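# Lift headset by headband and hold its cable

## Task

Using the left arm, hold the headset (the headset itself, not its cable) motionless by its headband, with the headset's lowest point raised roughly a hand's length or more above the table and no part of it beyond the table's edge. The left gripper must be commanded fully closed and pinch the headband between its fingers; those fingers may touch the headband only, and nothing other than its own cable may touch the headset, except that the right arm may also touch it. The cable's plug counts as a separate object, while the cable does not; the cat ears belong to the headband, but the thin side arms reaching down to the ear cups do not. The right gripper must hold the cable firmly between its fingers, not at the extreme tips or edges, at a point lower than where the cable exits the ear cup. Along the stretch from the ear cup to that grip, the cable must stay well above the table and touch nothing except itself, the headset and the arms. If the right arm were removed, no part of the headset may drop more than a little. The free end of the cable must not be left hanging below the table top, and if it ever falls well below the table top or extends well past the table's edge, whether held or not, the task fails. Declare completion only once every one of these conditions holds; only the requested hold may rely on the robot, and anything else kept in place solely by the robot at the end does not count.

## Robot and tools

Robot: two arms, left_arm and right_arm, each a six-joint arm with a two-finger parallel gripper. Their bases in the scene frame: left_arm at (+0.037, +0.300, 0) m, quat_wxyz (+0.997, 0, 0, +0.074); right_arm at (-0.028, -0.236, 0) m, quat_wxyz (+0.999, 0, 0, -0.051). Joint ranges (rad): waist -2.618 to 3.054, shoulder 0 to 3.142, elbow 0 to 3.142, wrist pitch -1.571 to 1.571, wrist yaw -1.571 to 1.571, wrist roll -2.094 to 2.094. Elbows stop a little before fully straight.

Frame: one shared scene frame. Origin on the table top midway between the arms, +z up, +x out over the table, left_arm on the +y side. The names left and right do not correspond to image sides. Positions are in metres; orientations are quaternions written w first. In the gripper's own frame the fingers point along +z and open and close along y. end_effector_position is the pinch point between the pads, roughly 1 cm short of the fingertips. Reported hand positions may be slightly wrong, more so at long reach.

execute_actions(actions): a list of up to 15 actions, run in order. Each action is a table of up to 15 rows; every row lasts one control step (1/30 s), and if fewer than 15 rows are given the final row is repeated to fill 15 steps. Every row has 16 numbers, always for both arms: left x, y, z, qw, qx, qy, qz, opening, then right x, y, z, qw, qx, qy, qz, opening. x, y, z is an absolute target for end_effector_position and the quaternion an absolute target orientation, both in the scene frame (a pose, not an offset). Opening runs from -1 (closed) to +1 (fully open, 0.094 m). An action is rejected for both arms if any target lies more than 0.6 m from that gripper's current position along any of its axes; if the first action fails this or any action is malformed, nothing runs. An empty list simply returns state and images. To keep an orientation steady, repeat the same quaternion every row rather than copying drifted readings.

move(target, speed, blocking): target is one 16-number row as above (absolute poses in the scene frame plus openings). Each gripper travels a straight line toward its pose; both finish together, lasting 0.5 to 10 s, and are cut off at 10 s. speed is the path's top speed in m/s, 0.002 to 0.5 (default 0.25); rotation is capped at twice that in rad/s. Openings are applied at the start. Paths do not avoid obstacles or the other arm, and grippers may lag, wander or overshoot speed, especially near full reach. Faster moves and targets set deeper past a contact hit and press harder. With blocking=false the call returns after 0.5 s while the arm keeps going; check with wait(0), and use wait or stop before sending further actions or moves. The result adds a move: line stating the ending (done, off_target, moving, held, fault) and active limits (paced = pose clipped; held = some steps blocked, after which the arm may speed up), plus each gripper's distance from its pose.

wait(seconds): 0 to 10 s; arms keep their last command; returns early if a running move ends. stop(): brakes a running move (needs braking room; fingers keep moving). zoom_image(camera, region): camera is cam_high, cam_low, cam_left_wrist or cam_right_wrist; region is [x0, y0, x1, y1] pixels, at most 504 by 504. read_manual(section): only licence text. finished_scene(scene): pass the current scene's number to end it; irreversible, and the result reports success.

Control details: each step the commanded pose is clipped to within 70 mm and 16 degrees of the measured pose, then solved by damped IK, favouring position over orientation. After an action the arm only reaches its last clipped pose, so far targets need further actions. Friction can leave the gripper up to about 31 mm off, and tiny commands may not move it. Hand target lines show where the controller is currently driving each gripper. For an arm that should stay put, resend its full pose from the last result and its intended opening every call.

Gripping: grip_measured is the measured opening on the command scale (the last Joint positions entry gives metres); readings may be off about 1 mm. To hold something, command about 0.03 below grip_measured for a secure grip, less for a light one. Pad force is about 50 to 62 N, lower on parts under about 2 mm thick. For the headband, the goal needs the left opening commanded at -1.

Results: a state line per arm (position, quaternion), step readings for actions (HELD marks steps where an arm was held back), pose unreachable lines when the clearance check altered a command, FAULT lines, MOTOR HOT warnings from 75 °C. At 90 °C an arm is stopped for 10 s; at 100 °C it goes limp and falls. Holding loads heats motors, even while you think, and the robot holds its last command during thinking. Images come in order cam_high, cam_low, cam_left_wrist, cam_right_wrist; calibration data is supplied with the session.

Avoid: dropping the headset or letting the cable end fall off or below the table, knocking anything off the table, arms colliding or pushing each other, slamming or pressing hard into objects, and jerky motion. Brief external tugs on held parts or pushes on loose objects can occur.

Each tool is called after "Emit:" as name([rows], argument=value, ...), one row to a line, values as JSON.

## Session

Emit:
execute_actions(actions=[])

Scene clock: 0.00 s.
left_arm: end_effector_position=(+0.2312, +0.0938, +0.1038) grip_measured=+1.000 end_effector_quat_wxyz=(-0.067, +0.332, +0.923, -0.185) | right_arm: end_effector_position=(+0.2209, -0.7295, +0.3524) grip_measured=+1.000 end_effector_quat_wxyz=(+0.101, -0.207, +0.825, -0.516)
Joint positions: left_arm=[-0.728  1.636  1.233 -1.214  0.394  0.119  0.094] | right_arm=[-0.992  1.88   2.036 -0.621  0.034 -1.606  0.094]
Joint velocities: left_arm=[ 0.017  0.017 -0.012  0.007 -0.037 -0.095  0.   ] | right_arm=[-0.007 -0.012  0.007 -0.022  0.037 -0.022  0.   ]
Motor temperatures (°C, as the motors report them): left_arm=[18 21 23 22 21 21] | right_arm=[22 23 19 19 21 20]
Hand target (left_arm): +0.231, +0.094, +0.104; -0.067, +0.332, +0.923, -0.185
Hand target (right_arm): +0.221, -0.729, +0.352; +0.101, -0.207, +0.825, -0.516

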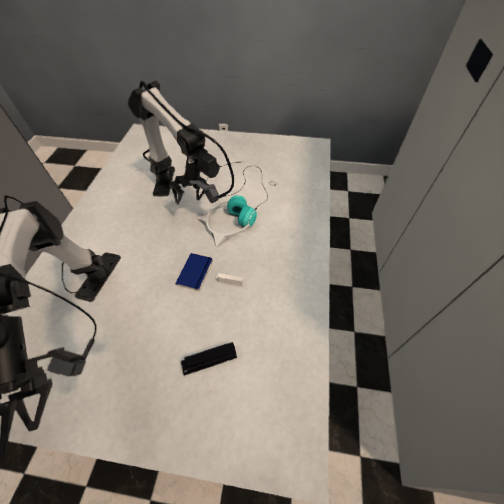

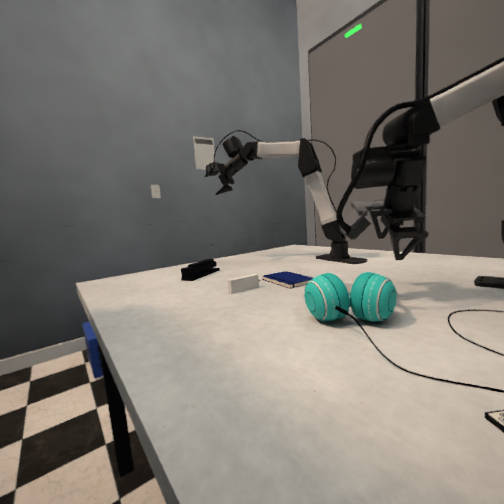

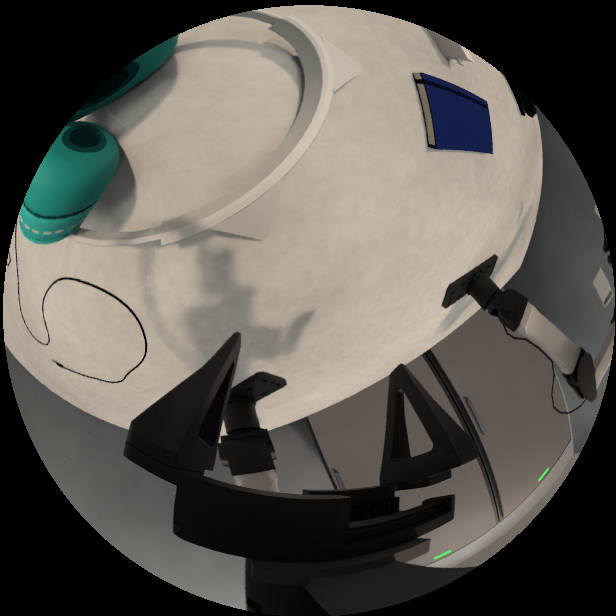

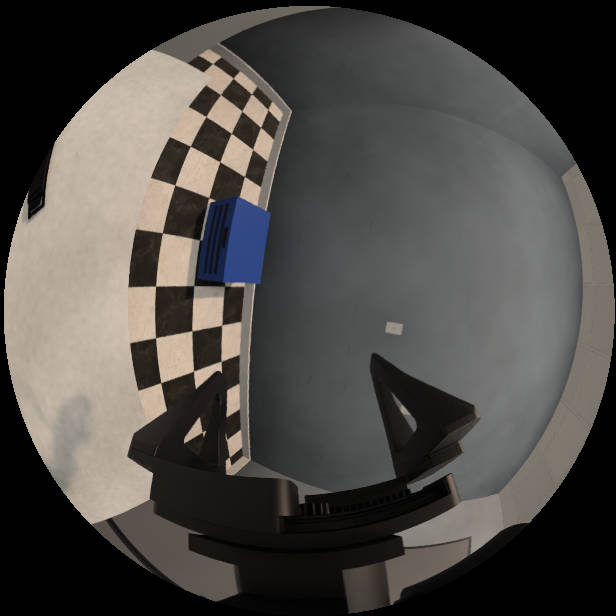

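Emit:
zoom_image(camera="cam_high", region=[160, 140, 300, 280])

Region (160, 140, 300, 280) of cam_high's 504x504 image, scaled by 3.600, with more detail than that image has.

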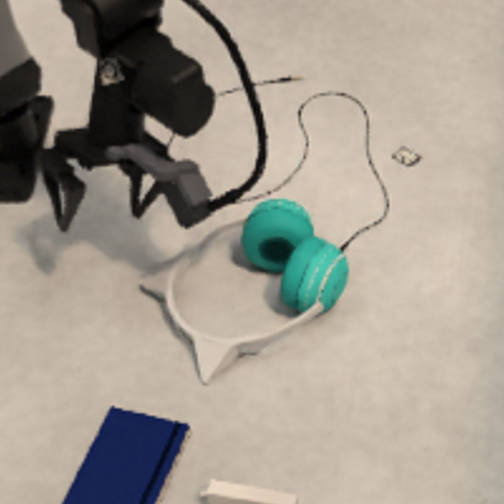

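Emit:
move(target=[0.333, 0.0, 0.13, 0, 0.415, 0.910, 0, 1, 0.2209, -0.7295, 0.3524, 0.101, -0.207, 0.825, -0.516, 1])

Scene clock: 20.87 s.
left_arm: end_effector_position=(+0.3348, +0.0001, +0.1308) grip_measured=+1.000 end_effector_quat_wxyz=(+0.004, +0.416, +0.909, -0.005) | right_arm: end_effector_position=(+0.2206, -0.7291, +0.3514) grip_measured=+1.000 end_effector_quat_wxyz=(+0.101, -0.207, +0.826, -0.514)
Joint positions: left_arm=[-0.933  2.186  2.135 -1.51   0.008  0.073  0.094] | right_arm=[-0.992  1.88   2.036 -0.625  0.034 -1.606  0.094]
Joint velocities: left_arm=[-0.007 -0.007 -0.012 -0.081  0.051 -0.022  0.   ] | right_arm=[-0.022 -0.002 -0.017  0.007 -0.022  0.051  0.   ]
Motor temperatures (°C, as the motors report them): left_arm=[18 24 25 22 22 21] | right_arm=[22 28 22 23 21 20]
Hand target (left_arm): +0.335, +0.000, +0.129; -0.000, +0.415, +0.910, +0.003
Hand target (right_arm): +0.221, -0.729, +0.352; +0.101, -0.207, +0.825, -0.516
Off the commanded pose (left_arm): 0.002 m, 1 deg.
Off the commanded pose (right_arm): 0.001 m, 0 deg.
move: done
camera_calibration (this result's frames):
cam_left_wrist: T_world_to_cam=[[-0.575334, -0.817033, -0.0380657, 0.21003], [-0.628741, 0.412018, 0.659489, 0.154965], [-0.52314, 0.40336, -0.75075, 0.378928], [0, 0, 0, 1]] pos_world=[0.416503, -0.0450912, 0.190277]
cam_right_wrist: T_world_to_cam=[[0.118328, -0.373089, 0.920219, -0.629463], [-0.980999, 0.0995683, 0.166512, 0.268905], [-0.153749, -0.922437, -0.354218, -0.388393], [0, 0, 0, 1]] pos_world=[0.278564, -0.619889, 0.396892]

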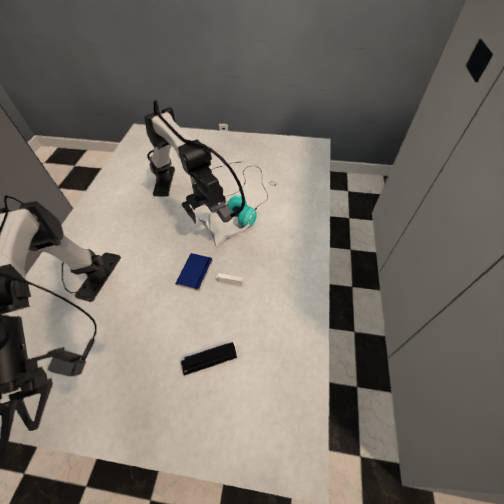

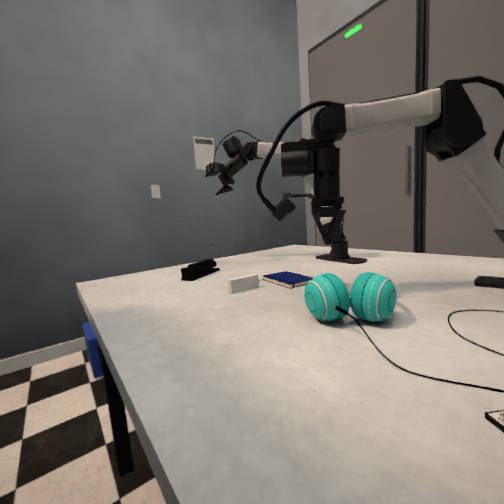

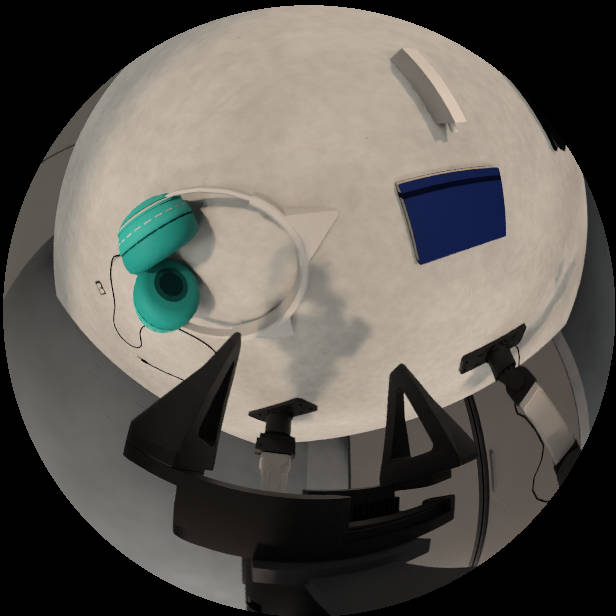

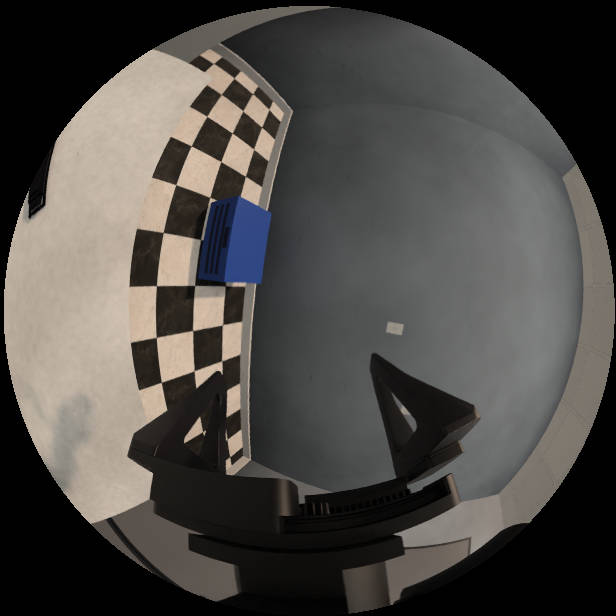

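Emit:
move(target=[0.327, 0.032, 0.07, 0, 0.415, 0.910, 0, 1, 0.2209, -0.7295, 0.3524, 0.101, -0.207, 0.825, -0.516, 1])

Scene clock: 39.50 s.
left_arm: end_effector_position=(+0.3244, +0.0296, +0.0720) grip_measured=+1.000 end_effector_quat_wxyz=(-0.005, +0.414, +0.910, -0.002) | right_arm: end_effector_position=(+0.2206, -0.7289, +0.3512) grip_measured=+1.000 end_effector_quat_wxyz=(+0.100, -0.207, +0.827, -0.514)
Joint positions: left_arm=[-0.899  2.067  1.717 -1.228  0.007  0.101  0.094] | right_arm=[-0.992  1.88   2.036 -0.626  0.034 -1.606  0.094]
Joint velocities: left_arm=[ 0.007 -0.007  0.007 -0.007 -0.007  0.051  0.   ] | right_arm=[-0.007 -0.002 -0.002 -0.022  0.037 -0.066  0.   ]
Motor temperatures (°C, as the motors report them): left_arm=[18 28 28 22 22 21] | right_arm=[22 30 23 25 21 20]
Hand target (left_arm): +0.326, +0.033, +0.070; -0.001, +0.415, +0.910, -0.000
Hand target (right_arm): +0.221, -0.730, +0.352; +0.101, -0.207, +0.825, -0.516
Off the commanded pose (left_arm): 0.004 m, 1 deg.
Off the commanded pose (right_arm): 0.001 m, 0 deg.
move: done
camera_calibration (this result's frames):
cam_left_wrist: T_world_to_cam=[[-0.571147, -0.819788, -0.0417014, 0.22493], [-0.62277, 0.399669, 0.672624, 0.172573], [-0.534742, 0.410137, -0.738809, 0.320133], [0, 0, 0, 1]] pos_world=[0.40713, -0.0158757, 0.129821]
cam_right_wrist: T_world_to_cam=[[0.118811, -0.374024, 0.919777, -0.629816], [-0.980912, 0.0993987, 0.167128, 0.268519], [-0.153935, -0.922077, -0.355075, -0.387782], [0, 0, 0, 1]] pos_world=[0.278529, -0.619822, 0.396721]

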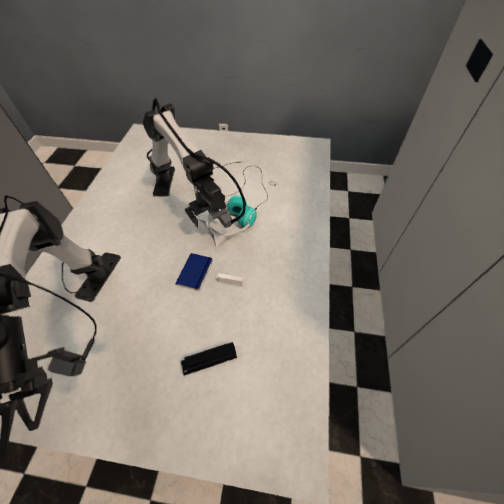

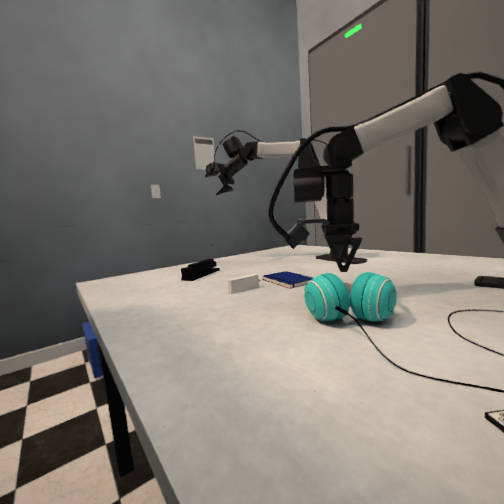

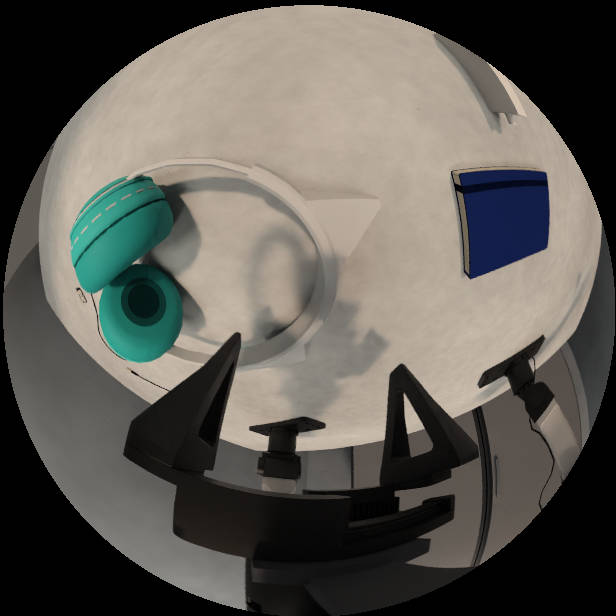

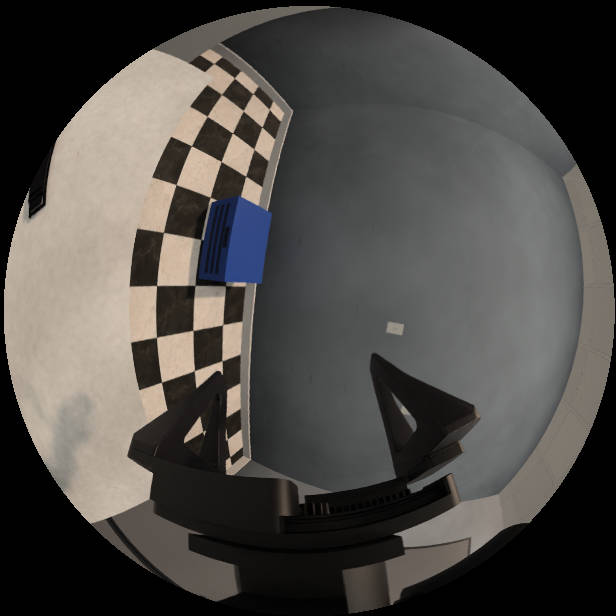

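Emit:
move(target=[0.327, 0.032, 0.018, 0, 0.415, 0.910, 0, 1, 0.2209, -0.7295, 0.3524, 0.101, -0.207, 0.825, -0.516, 1], speed=0.1)

Scene clock: 43.23 s.
left_arm: end_effector_position=(+0.3254, +0.0287, +0.0260) grip_measured=+1.000 end_effector_quat_wxyz=(+0.003, +0.414, +0.910, -0.005) | right_arm: end_effector_position=(+0.2205, -0.7288, +0.3509) grip_measured=+1.000 end_effector_quat_wxyz=(+0.100, -0.207, +0.827, -0.513)
Joint positions: left_arm=[-0.899  2.093  1.569 -1.039  0.007  0.102  0.094] | right_arm=[-0.992  1.88   2.036 -0.627  0.034 -1.606  0.094]
Joint velocities: left_arm=[-0.022 -0.002  0.002 -0.022  0.037 -0.066  0.   ] | right_arm=[ 0.027  0.002 -0.012 -0.037  0.051 -0.066  0.   ]
Motor temperatures (°C, as the motors report them): left_arm=[18 29 28 22 22 21] | right_arm=[22 31 24 25 21 20]
Hand target (left_arm): +0.326, +0.033, +0.018; -0.000, +0.415, +0.910, +0.000
Hand target (right_arm): +0.221, -0.729, +0.352; +0.101, -0.207, +0.825, -0.516
Off the commanded pose (left_arm): 0.009 m, 1 deg.
Off the commanded pose (right_arm): 0.002 m, 0 deg.
move: done
camera_calibration (this result's frames):
cam_left_wrist: T_world_to_cam=[[-0.570974, -0.820024, -0.0393531, 0.222714], [-0.630602, 0.40738, 0.660592, 0.207077], [-0.52567, 0.401997, -0.749713, 0.284655], [0, 0, 0, 1]] pos_world=[0.407382, -0.0161588, 0.0853802]
cam_right_wrist: T_world_to_cam=[[0.119294, -0.374959, 0.919334, -0.630168], [-0.980824, 0.0992284, 0.167744, 0.268132], [-0.154121, -0.921715, -0.355932, -0.387171], [0, 0, 0, 1]] pos_world=[0.278495, -0.619755, 0.396551]

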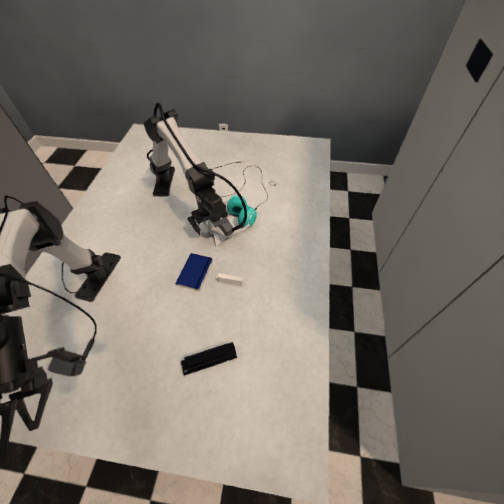

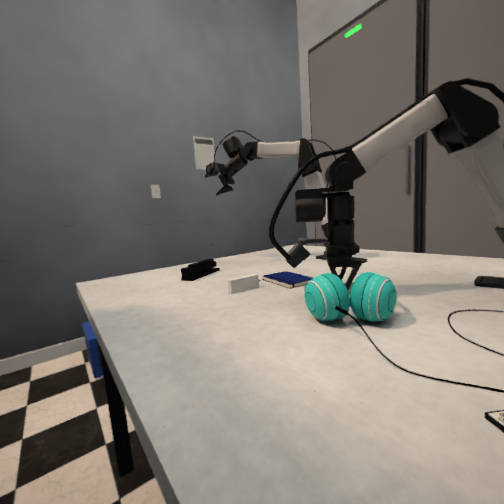

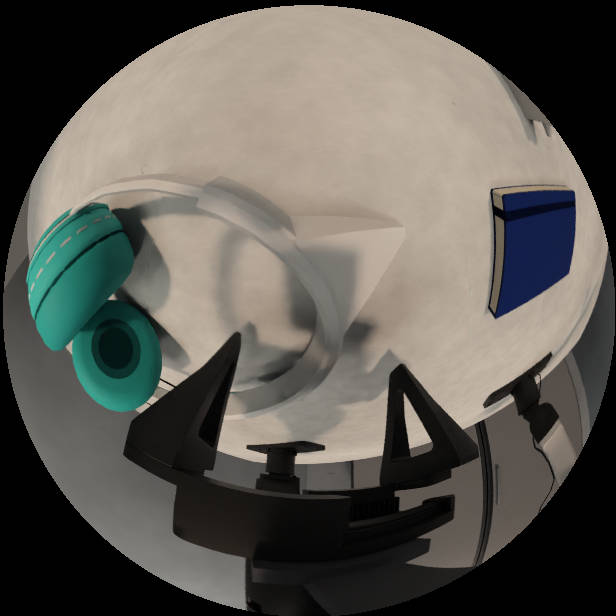

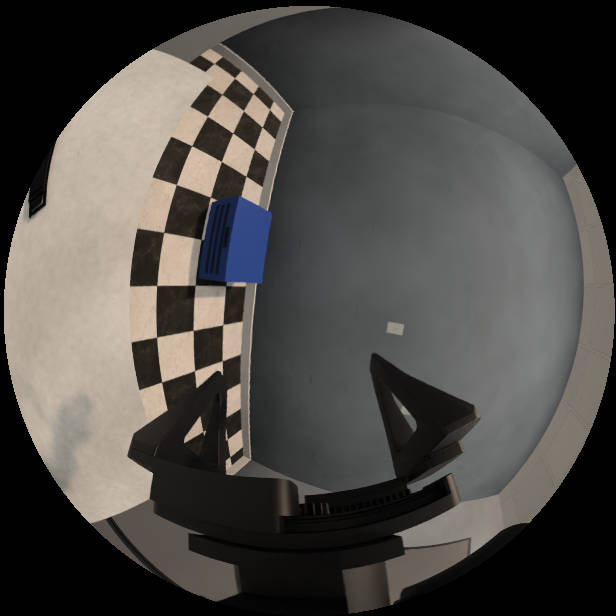

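Band is between the fingers. Close.

Emit:
move(target=[0.327, 0.032, 0.018, 0, 0.415, 0.910, 0, -1, 0.2209, -0.7295, 0.3524, 0.101, -0.207, 0.825, -0.516, 1])

Emit:
move(target=[0.327, 0.032, 0.25, 0, 0.415, 0.910, 0, -1, 0.2209, -0.7295, 0.3524, 0.101, -0.207, 0.825, -0.516, 1], speed=0.15)

Scene clock: 47.43 s.
left_arm: end_effector_position=(+0.3264, +0.0295, +0.0260) grip_measured=-0.833 end_effector_quat_wxyz=(+0.004, +0.413, +0.911, -0.001) | right_arm: end_effector_position=(+0.2205, -0.7287, +0.3507) grip_measured=+1.000 end_effector_quat_wxyz=(+0.100, -0.207, +0.827, -0.513)
Joint positions: left_arm=[-0.899  2.093  1.569 -1.038 -0.     0.1    0.008] | right_arm=[-0.992  1.88   2.036 -0.628  0.034 -1.606  0.094]
Joint velocities: left_arm=[-0.007  0.002  0.002  0.007  0.037  0.022  0.   ] | right_arm=[ 0.002  0.002  0.027  0.007 -0.022 -0.051  0.   ]
Motor temperatures (°C, as the motors report them): left_arm=[18 29 28 23 22 21] | right_arm=[22 31 24 25 21 20]
Hand target (left_arm): +0.327, +0.032, +0.018; -0.000, +0.415, +0.910, -0.000
Hand target (right_arm): +0.221, -0.729, +0.352; +0.101, -0.207, +0.825, -0.516
Off the commanded pose (left_arm): 0.008 m, 1 deg.
Off the commanded pose (right_arm): 0.002 m, 0 deg.
move: done
camera_calibration (this result's frames):
cam_left_wrist: T_world_to_cam=[[-0.569121, -0.820944, -0.0463923, 0.223524], [-0.635025, 0.402989, 0.659047, 0.208997], [-0.522345, 0.404537, -0.75067, 0.283723], [0, 0, 0, 1]] pos_world=[0.408132, -0.015499, 0.0856134]
cam_right_wrist: T_world_to_cam=[[0.119777, -0.375894, 0.918889, -0.63052], [-0.980736, 0.0990575, 0.16836, 0.267746], [-0.154308, -0.921353, -0.356788, -0.386559], [0, 0, 0, 1]] pos_world=[0.27846, -0.619688, 0.396381]

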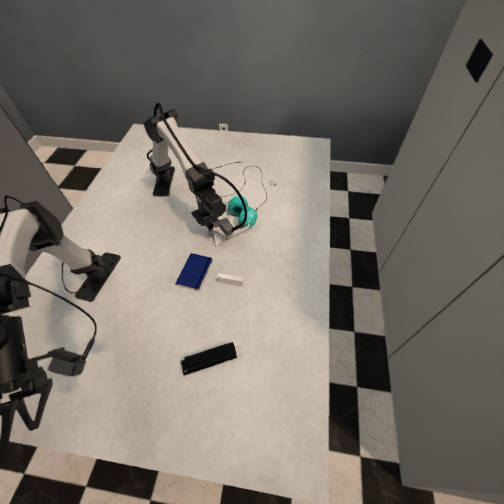

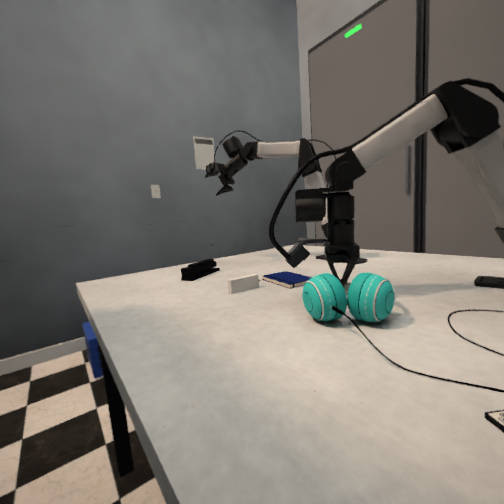

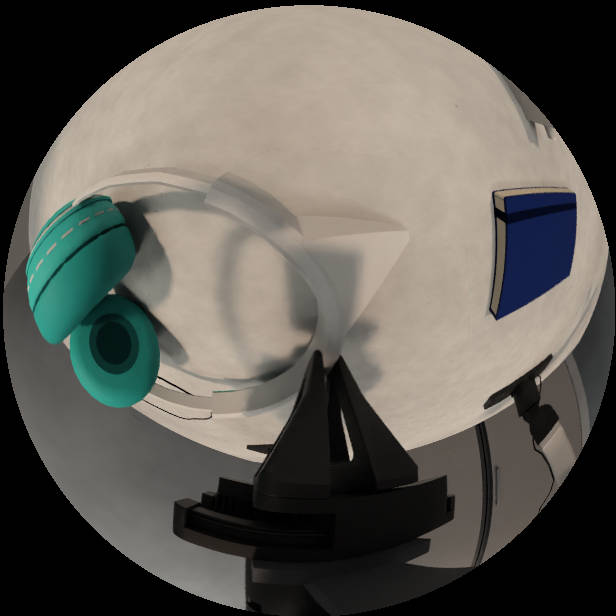

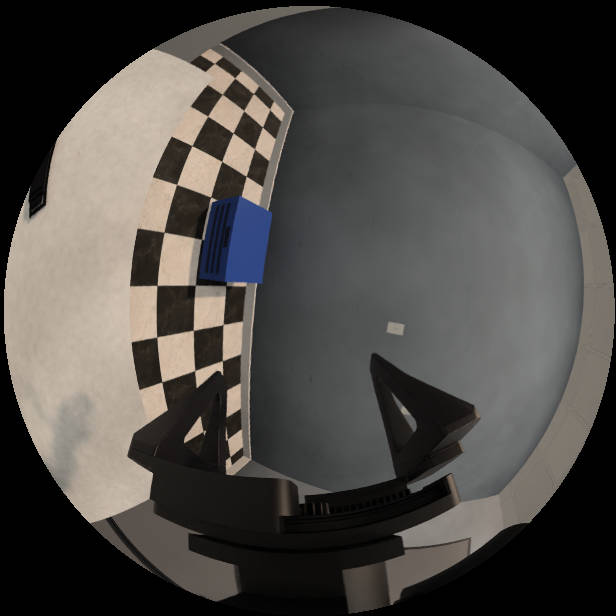

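Scene clock: 49.30 s.
left_arm: end_effector_position=(+0.3247, +0.0259, +0.2390) grip_measured=-0.842 end_effector_quat_wxyz=(+0.111, +0.411, +0.903, -0.049) | right_arm: end_effector_position=(+0.2204, -0.7286, +0.3504) grip_measured=+1.000 end_effector_quat_wxyz=(+0.100, -0.207, +0.828, -0.512)
Joint positions: left_arm=[-0.899  1.94   2.187 -1.575  0.022  0.1    0.007] | right_arm=[-0.992  1.88   2.036 -0.63   0.034 -1.606  0.094]
Joint velocities: left_arm=[-0.012 -0.002  0.002  0.007 -0.022 -0.007 -0.   ] | right_arm=[-0.012 -0.002  0.002  0.022 -0.051  0.037  0.   ]
Motor temperatures (°C, as the motors report them): left_arm=[18 30 28 23 22 21] | right_arm=[22 31 24 25 21 20]
Hand target (left_arm): +0.329, +0.030, +0.249; +0.128, +0.408, +0.903, -0.045
Hand target (right_arm): +0.221, -0.729, +0.352; +0.101, -0.207, +0.825, -0.516
Off the commanded pose (left_arm): 0.013 m, 14 deg.
Off the commanded pose (right_arm): 0.002 m, 1 deg.
joint sent to its limit (left arm) — the command would take joint 4 (wrist pitch) past its lower limit, so that joint was sent only as far as its limit.
move: off_target (left_arm)
camera_calibration (this result's frames):
cam_left_wrist: T_world_to_cam=[[-0.568554, -0.822589, 0.0096524, 0.215929], [-0.722018, 0.504596, 0.473364, 0.139026], [-0.394254, 0.262164, -0.880814, 0.437371], [0, 0, 0, 1]] pos_world=[0.395582, -0.00719362, 0.317348]
cam_right_wrist: T_world_to_cam=[[0.12042, -0.37714, 0.918295, -0.630988], [-0.980618, 0.0988287, 0.169181, 0.26723], [-0.154559, -0.920868, -0.357929, -0.385742], [0, 0, 0, 1]] pos_world=[0.278414, -0.619598, 0.396154]

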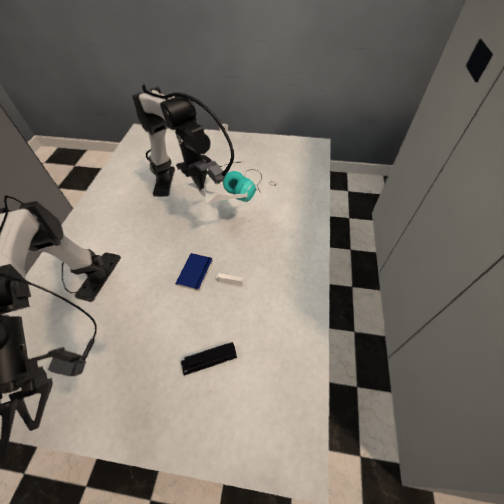

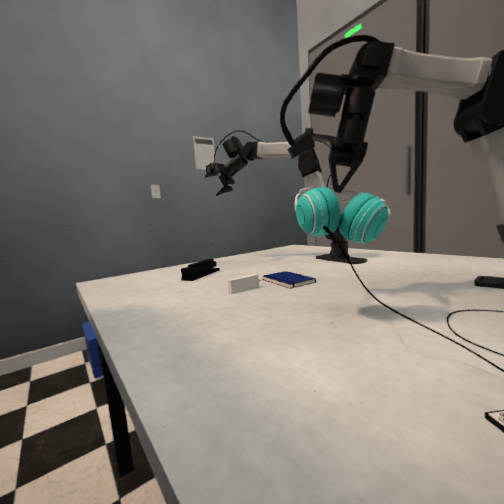

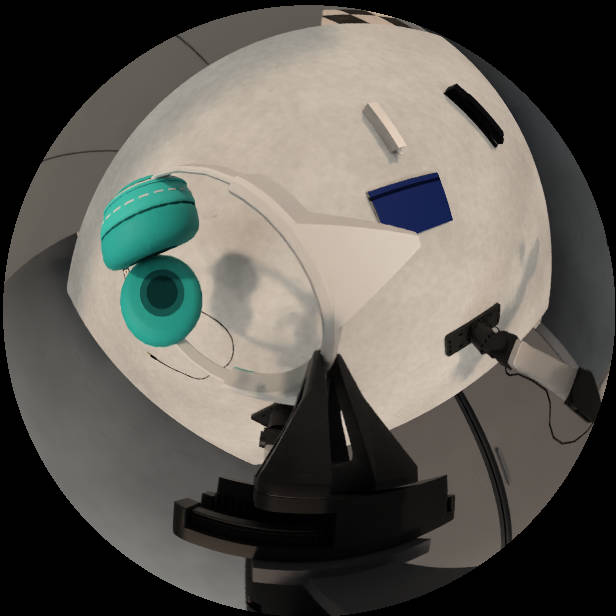

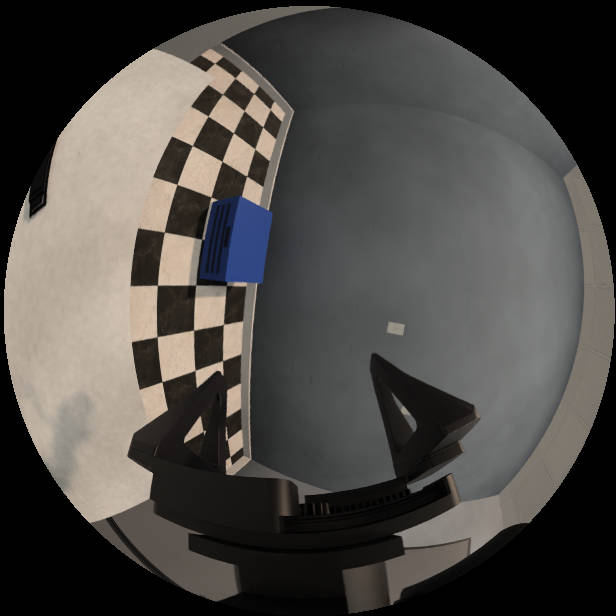

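Emit:
move(target=[0.33, 0.0, 0.45, 0.283, -0.283, 0.645, -0.645, -1, 0.2209, -0.7295, 0.3524, 0.101, -0.207, 0.825, -0.516, 1], speed=0.15)

Scene clock: 74.23 s.
left_arm: end_effector_position=(+0.3366, -0.0049, +0.4191) grip_measured=-0.842 end_effector_quat_wxyz=(+0.280, -0.298, +0.682, -0.607) | right_arm: end_effector_position=(+0.2203, -0.7284, +0.3499) grip_measured=+1.000 end_effector_quat_wxyz=(+0.100, -0.208, +0.828, -0.511)
Joint positions: left_arm=[-0.987  1.279  1.359 -0.188 -0.112 -1.562  0.007] | right_arm=[-0.992  1.88   2.036 -0.632  0.034 -1.606  0.094]
Joint velocities: left_arm=[-0.017  0.012 -0.002  0.007 -0.007 -0.037  0.   ] | right_arm=[ 0.007 -0.007 -0.007 -0.007 -0.11   0.037  0.   ]
Motor temperatures (°C, as the motors report them): left_arm=[18 31 30 26 22 21] | right_arm=[22 33 25 27 21 20]
Hand target (left_arm): +0.332, -0.002, +0.446; +0.291, -0.291, +0.646, -0.643
Hand target (right_arm): +0.221, -0.729, +0.352; +0.101, -0.207, +0.825, -0.516
Off the commanded pose (left_arm): 0.032 m, 6 deg.
Off the commanded pose (right_arm): 0.003 m, 1 deg.
move: off_target (left_arm)
camera_calibration (this result's frames):
cam_left_wrist: T_world_to_cam=[[0.26136, 0.0653315, 0.963028, -0.478926], [-0.957076, -0.111961, 0.26734, 0.240322], [0.125288, -0.991563, 0.0332649, 0.0447051], [0, 0, 0, 1]] pos_world=[0.349578, 0.102524, 0.395484]
cam_right_wrist: T_world_to_cam=[[0.121223, -0.378695, 0.917548, -0.63157], [-0.980469, 0.0985411, 0.170206, 0.266584], [-0.154872, -0.920261, -0.359354, -0.384721], [0, 0, 0, 1]] pos_world=[0.278356, -0.619486, 0.395871]

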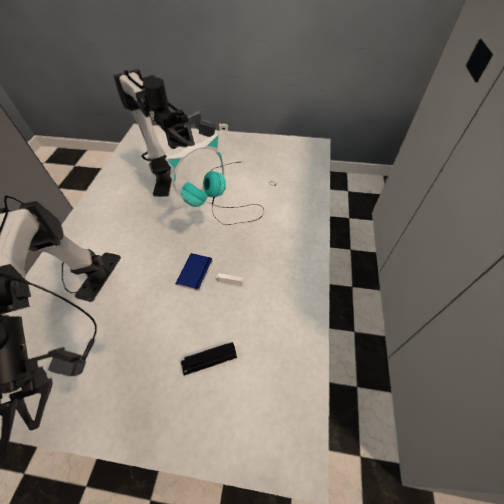

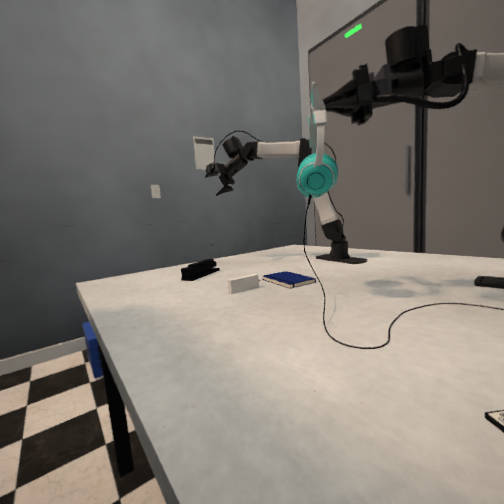

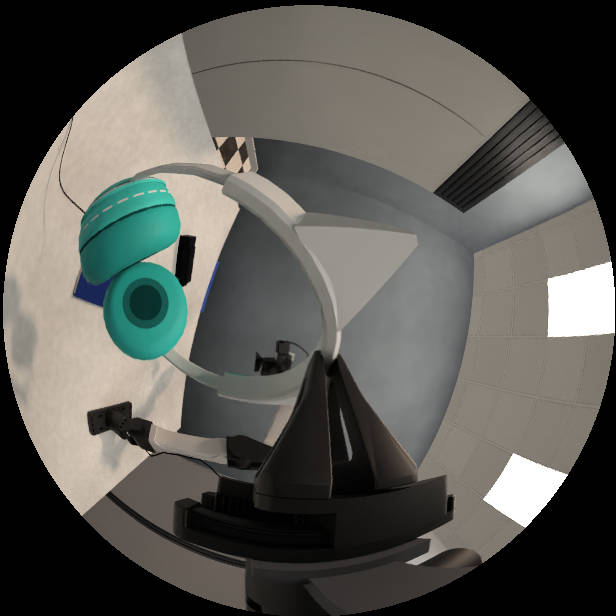

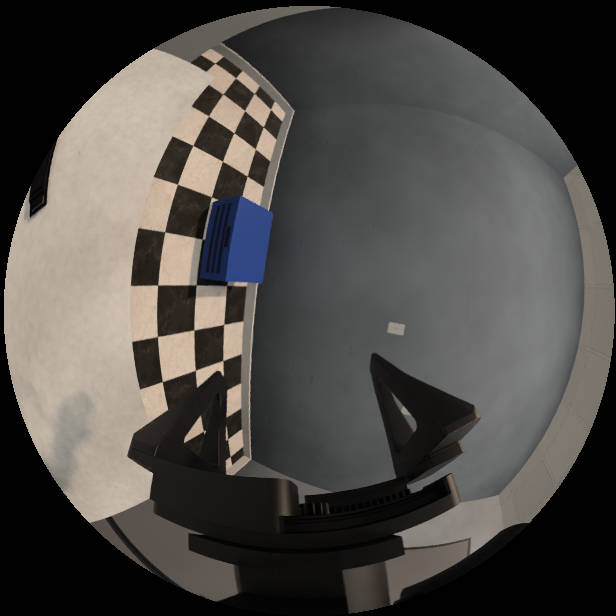

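Emit:
zoom_image(camera="cam_high", region=[150, 110, 290, 250])

Region (150, 110, 290, 250) of cam_high's 504x504 image, scaled by 3.600, with more detail than that image has.

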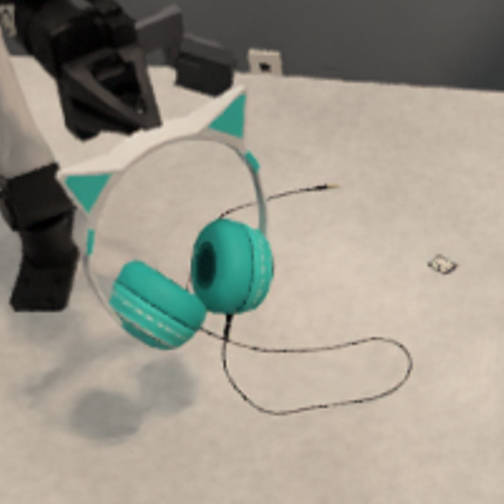

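Emit:
move(target=[0.33, 0.0, 0.55, 0.283, -0.283, 0.645, -0.645, -1, 0.24, -0.10, 0.20, 0.6856, -0.171, 0.6856, 0.171, 1], speed=0.2)

Scene clock: 103.87 s.
left_arm: end_effector_position=(+0.3333, -0.0031, +0.5218) grip_measured=-0.843 end_effector_quat_wxyz=(+0.279, -0.294, +0.677, -0.614) | right_arm: end_effector_position=(+0.2463, -0.1023, +0.2050) grip_measured=+1.000 end_effector_quat_wxyz=(+0.684, -0.172, +0.688, +0.171)
Joint positions: left_arm=[-0.987  1.462  1.95  -0.578 -0.104 -1.564  0.007] | right_arm=[ 0.507  0.707  0.15   0.551 -0.084 -0.     0.094]
Joint velocities: left_arm=[-0.012  0.002 -0.002  0.007 -0.022 -0.007 -0.   ] | right_arm=[-0.022  0.012 -0.007  0.037  0.022  0.037  0.   ]
Motor temperatures (°C, as the motors report them): left_arm=[19 28 32 34 22 21] | right_arm=[22 34 26 28 21 20]
Hand target (left_arm): +0.330, -0.000, +0.550; +0.284, -0.285, +0.647, -0.647
Hand target (right_arm): +0.246, -0.101, +0.200; +0.683, -0.171, +0.689, +0.173
Off the commanded pose (left_arm): 0.029 m, 5 deg.
Off the commanded pose (right_arm): 0.008 m, 0 deg.
move: off_target (left_arm)
camera_calibration (this result's frames):
cam_left_wrist: T_world_to_cam=[[0.251381, 0.0784099, 0.964707, -0.574607], [-0.960735, -0.100737, 0.258534, 0.215743], [0.117453, -0.991819, 0.0500079, 0.0372908], [0, 0, 0, 1]] pos_world=[0.347337, 0.103774, 0.496686]
cam_right_wrist: T_world_to_cam=[[0.405527, -0.908208, -0.103474, -0.179516], [-0.528286, -0.140484, -0.837364, 0.325774], [0.745964, 0.394237, -0.536763, 0.0923839], [0, 0, 0, 1]] pos_world=[0.175985, -0.153693, 0.303804]

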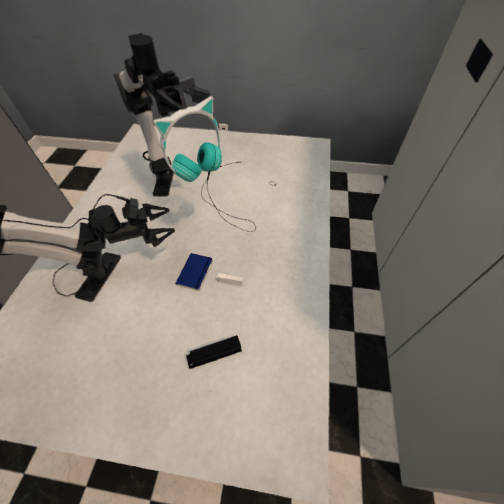

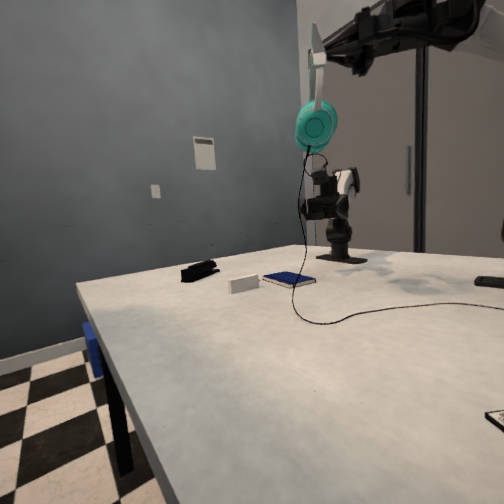

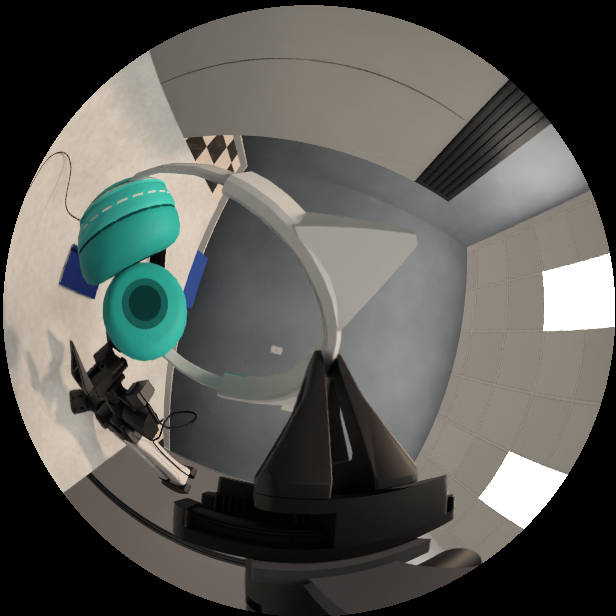

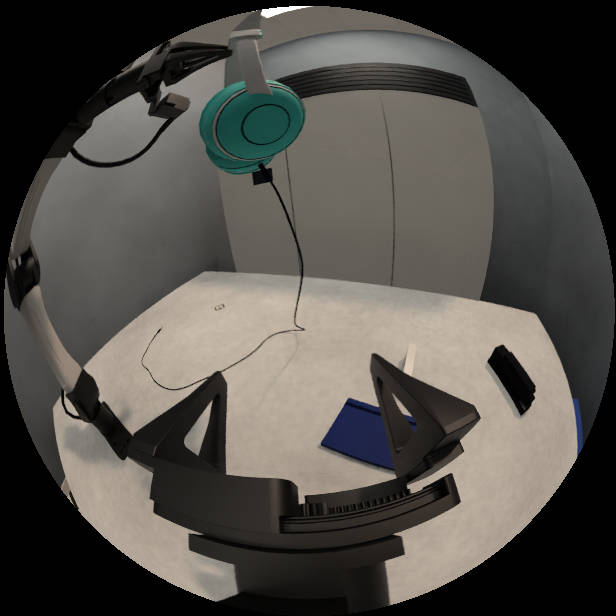

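Emit:
move(target=[0.33, 0.0, 0.55, 0.283, -0.283, 0.645, -0.645, -1, 0.37, -0.03, 0.20, 0.6856, -0.171, 0.6856, 0.171, 1], speed=0.15)

Scene clock: 108.67 s.
left_arm: end_effector_position=(+0.3327, -0.0026, +0.5140) grip_measured=-0.843 end_effector_quat_wxyz=(+0.275, -0.297, +0.687, -0.603) | right_arm: end_effector_position=(+0.3663, -0.0360, +0.1859) grip_measured=+1.000 end_effector_quat_wxyz=(+0.671, -0.174, +0.702, +0.167)
Joint positions: left_arm=[-0.987  1.462  1.95  -0.61  -0.104 -1.564  0.007] | right_arm=[ 0.56   1.57   0.532  0.993 -0.028 -0.     0.094]
Joint velocities: left_arm=[-0.002  0.007 -0.002 -0.022  0.022 -0.051 -0.   ] | right_arm=[-0.012  0.007 -0.007 -0.007 -0.051 -0.022  0.   ]
Motor temperatures (°C, as the motors report them): left_arm=[19 28 32 34 22 21] | right_arm=[22 33 26 28 21 20]
Hand target (left_arm): +0.328, +0.002, +0.549; +0.284, -0.285, +0.648, -0.647
Hand target (right_arm): +0.371, -0.031, +0.200; +0.686, -0.171, +0.686, +0.171
Off the commanded pose (left_arm): 0.036 m, 7 deg.
Off the commanded pose (right_arm): 0.016 m, 3 deg.
move: off_target (left_arm, right_arm)
camera_calibration (this result's frames):
cam_left_wrist: T_world_to_cam=[[0.272039, 0.0553741, 0.960692, -0.571839], [-0.95504, -0.106748, 0.276592, 0.206052], [0.117868, -0.992743, 0.0238448, 0.0516234], [0, 0, 0, 1]] pos_world=[0.346265, 0.104909, 0.491138]
cam_right_wrist: T_world_to_cam=[[0.398815, -0.911402, -0.101456, -0.16797], [-0.557786, -0.153275, -0.815709, 0.388804], [0.727888, 0.381908, -0.569496, -0.0213069], [0, 0, 0, 1]] pos_world=[0.299368, -0.0853572, 0.287975]

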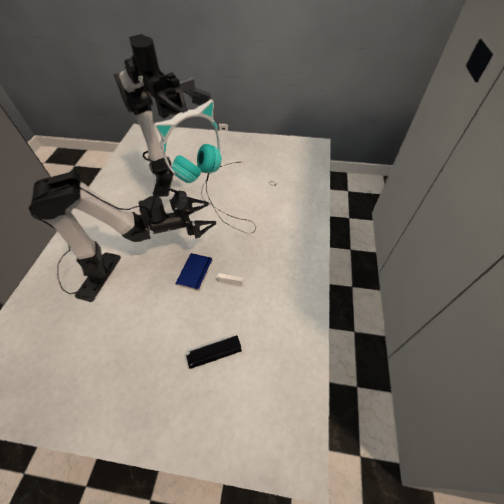

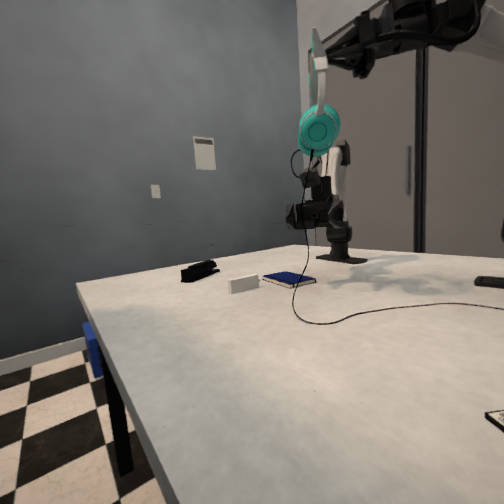

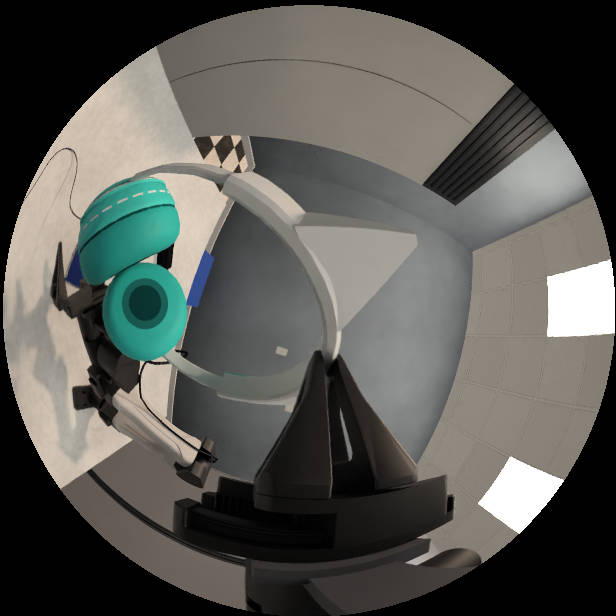

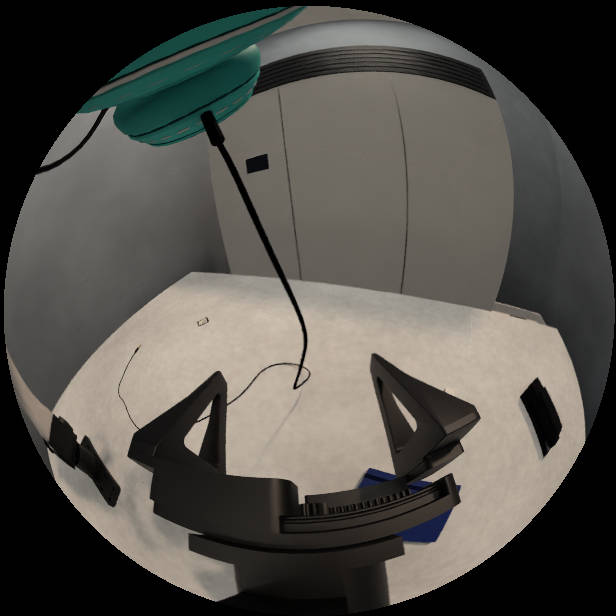

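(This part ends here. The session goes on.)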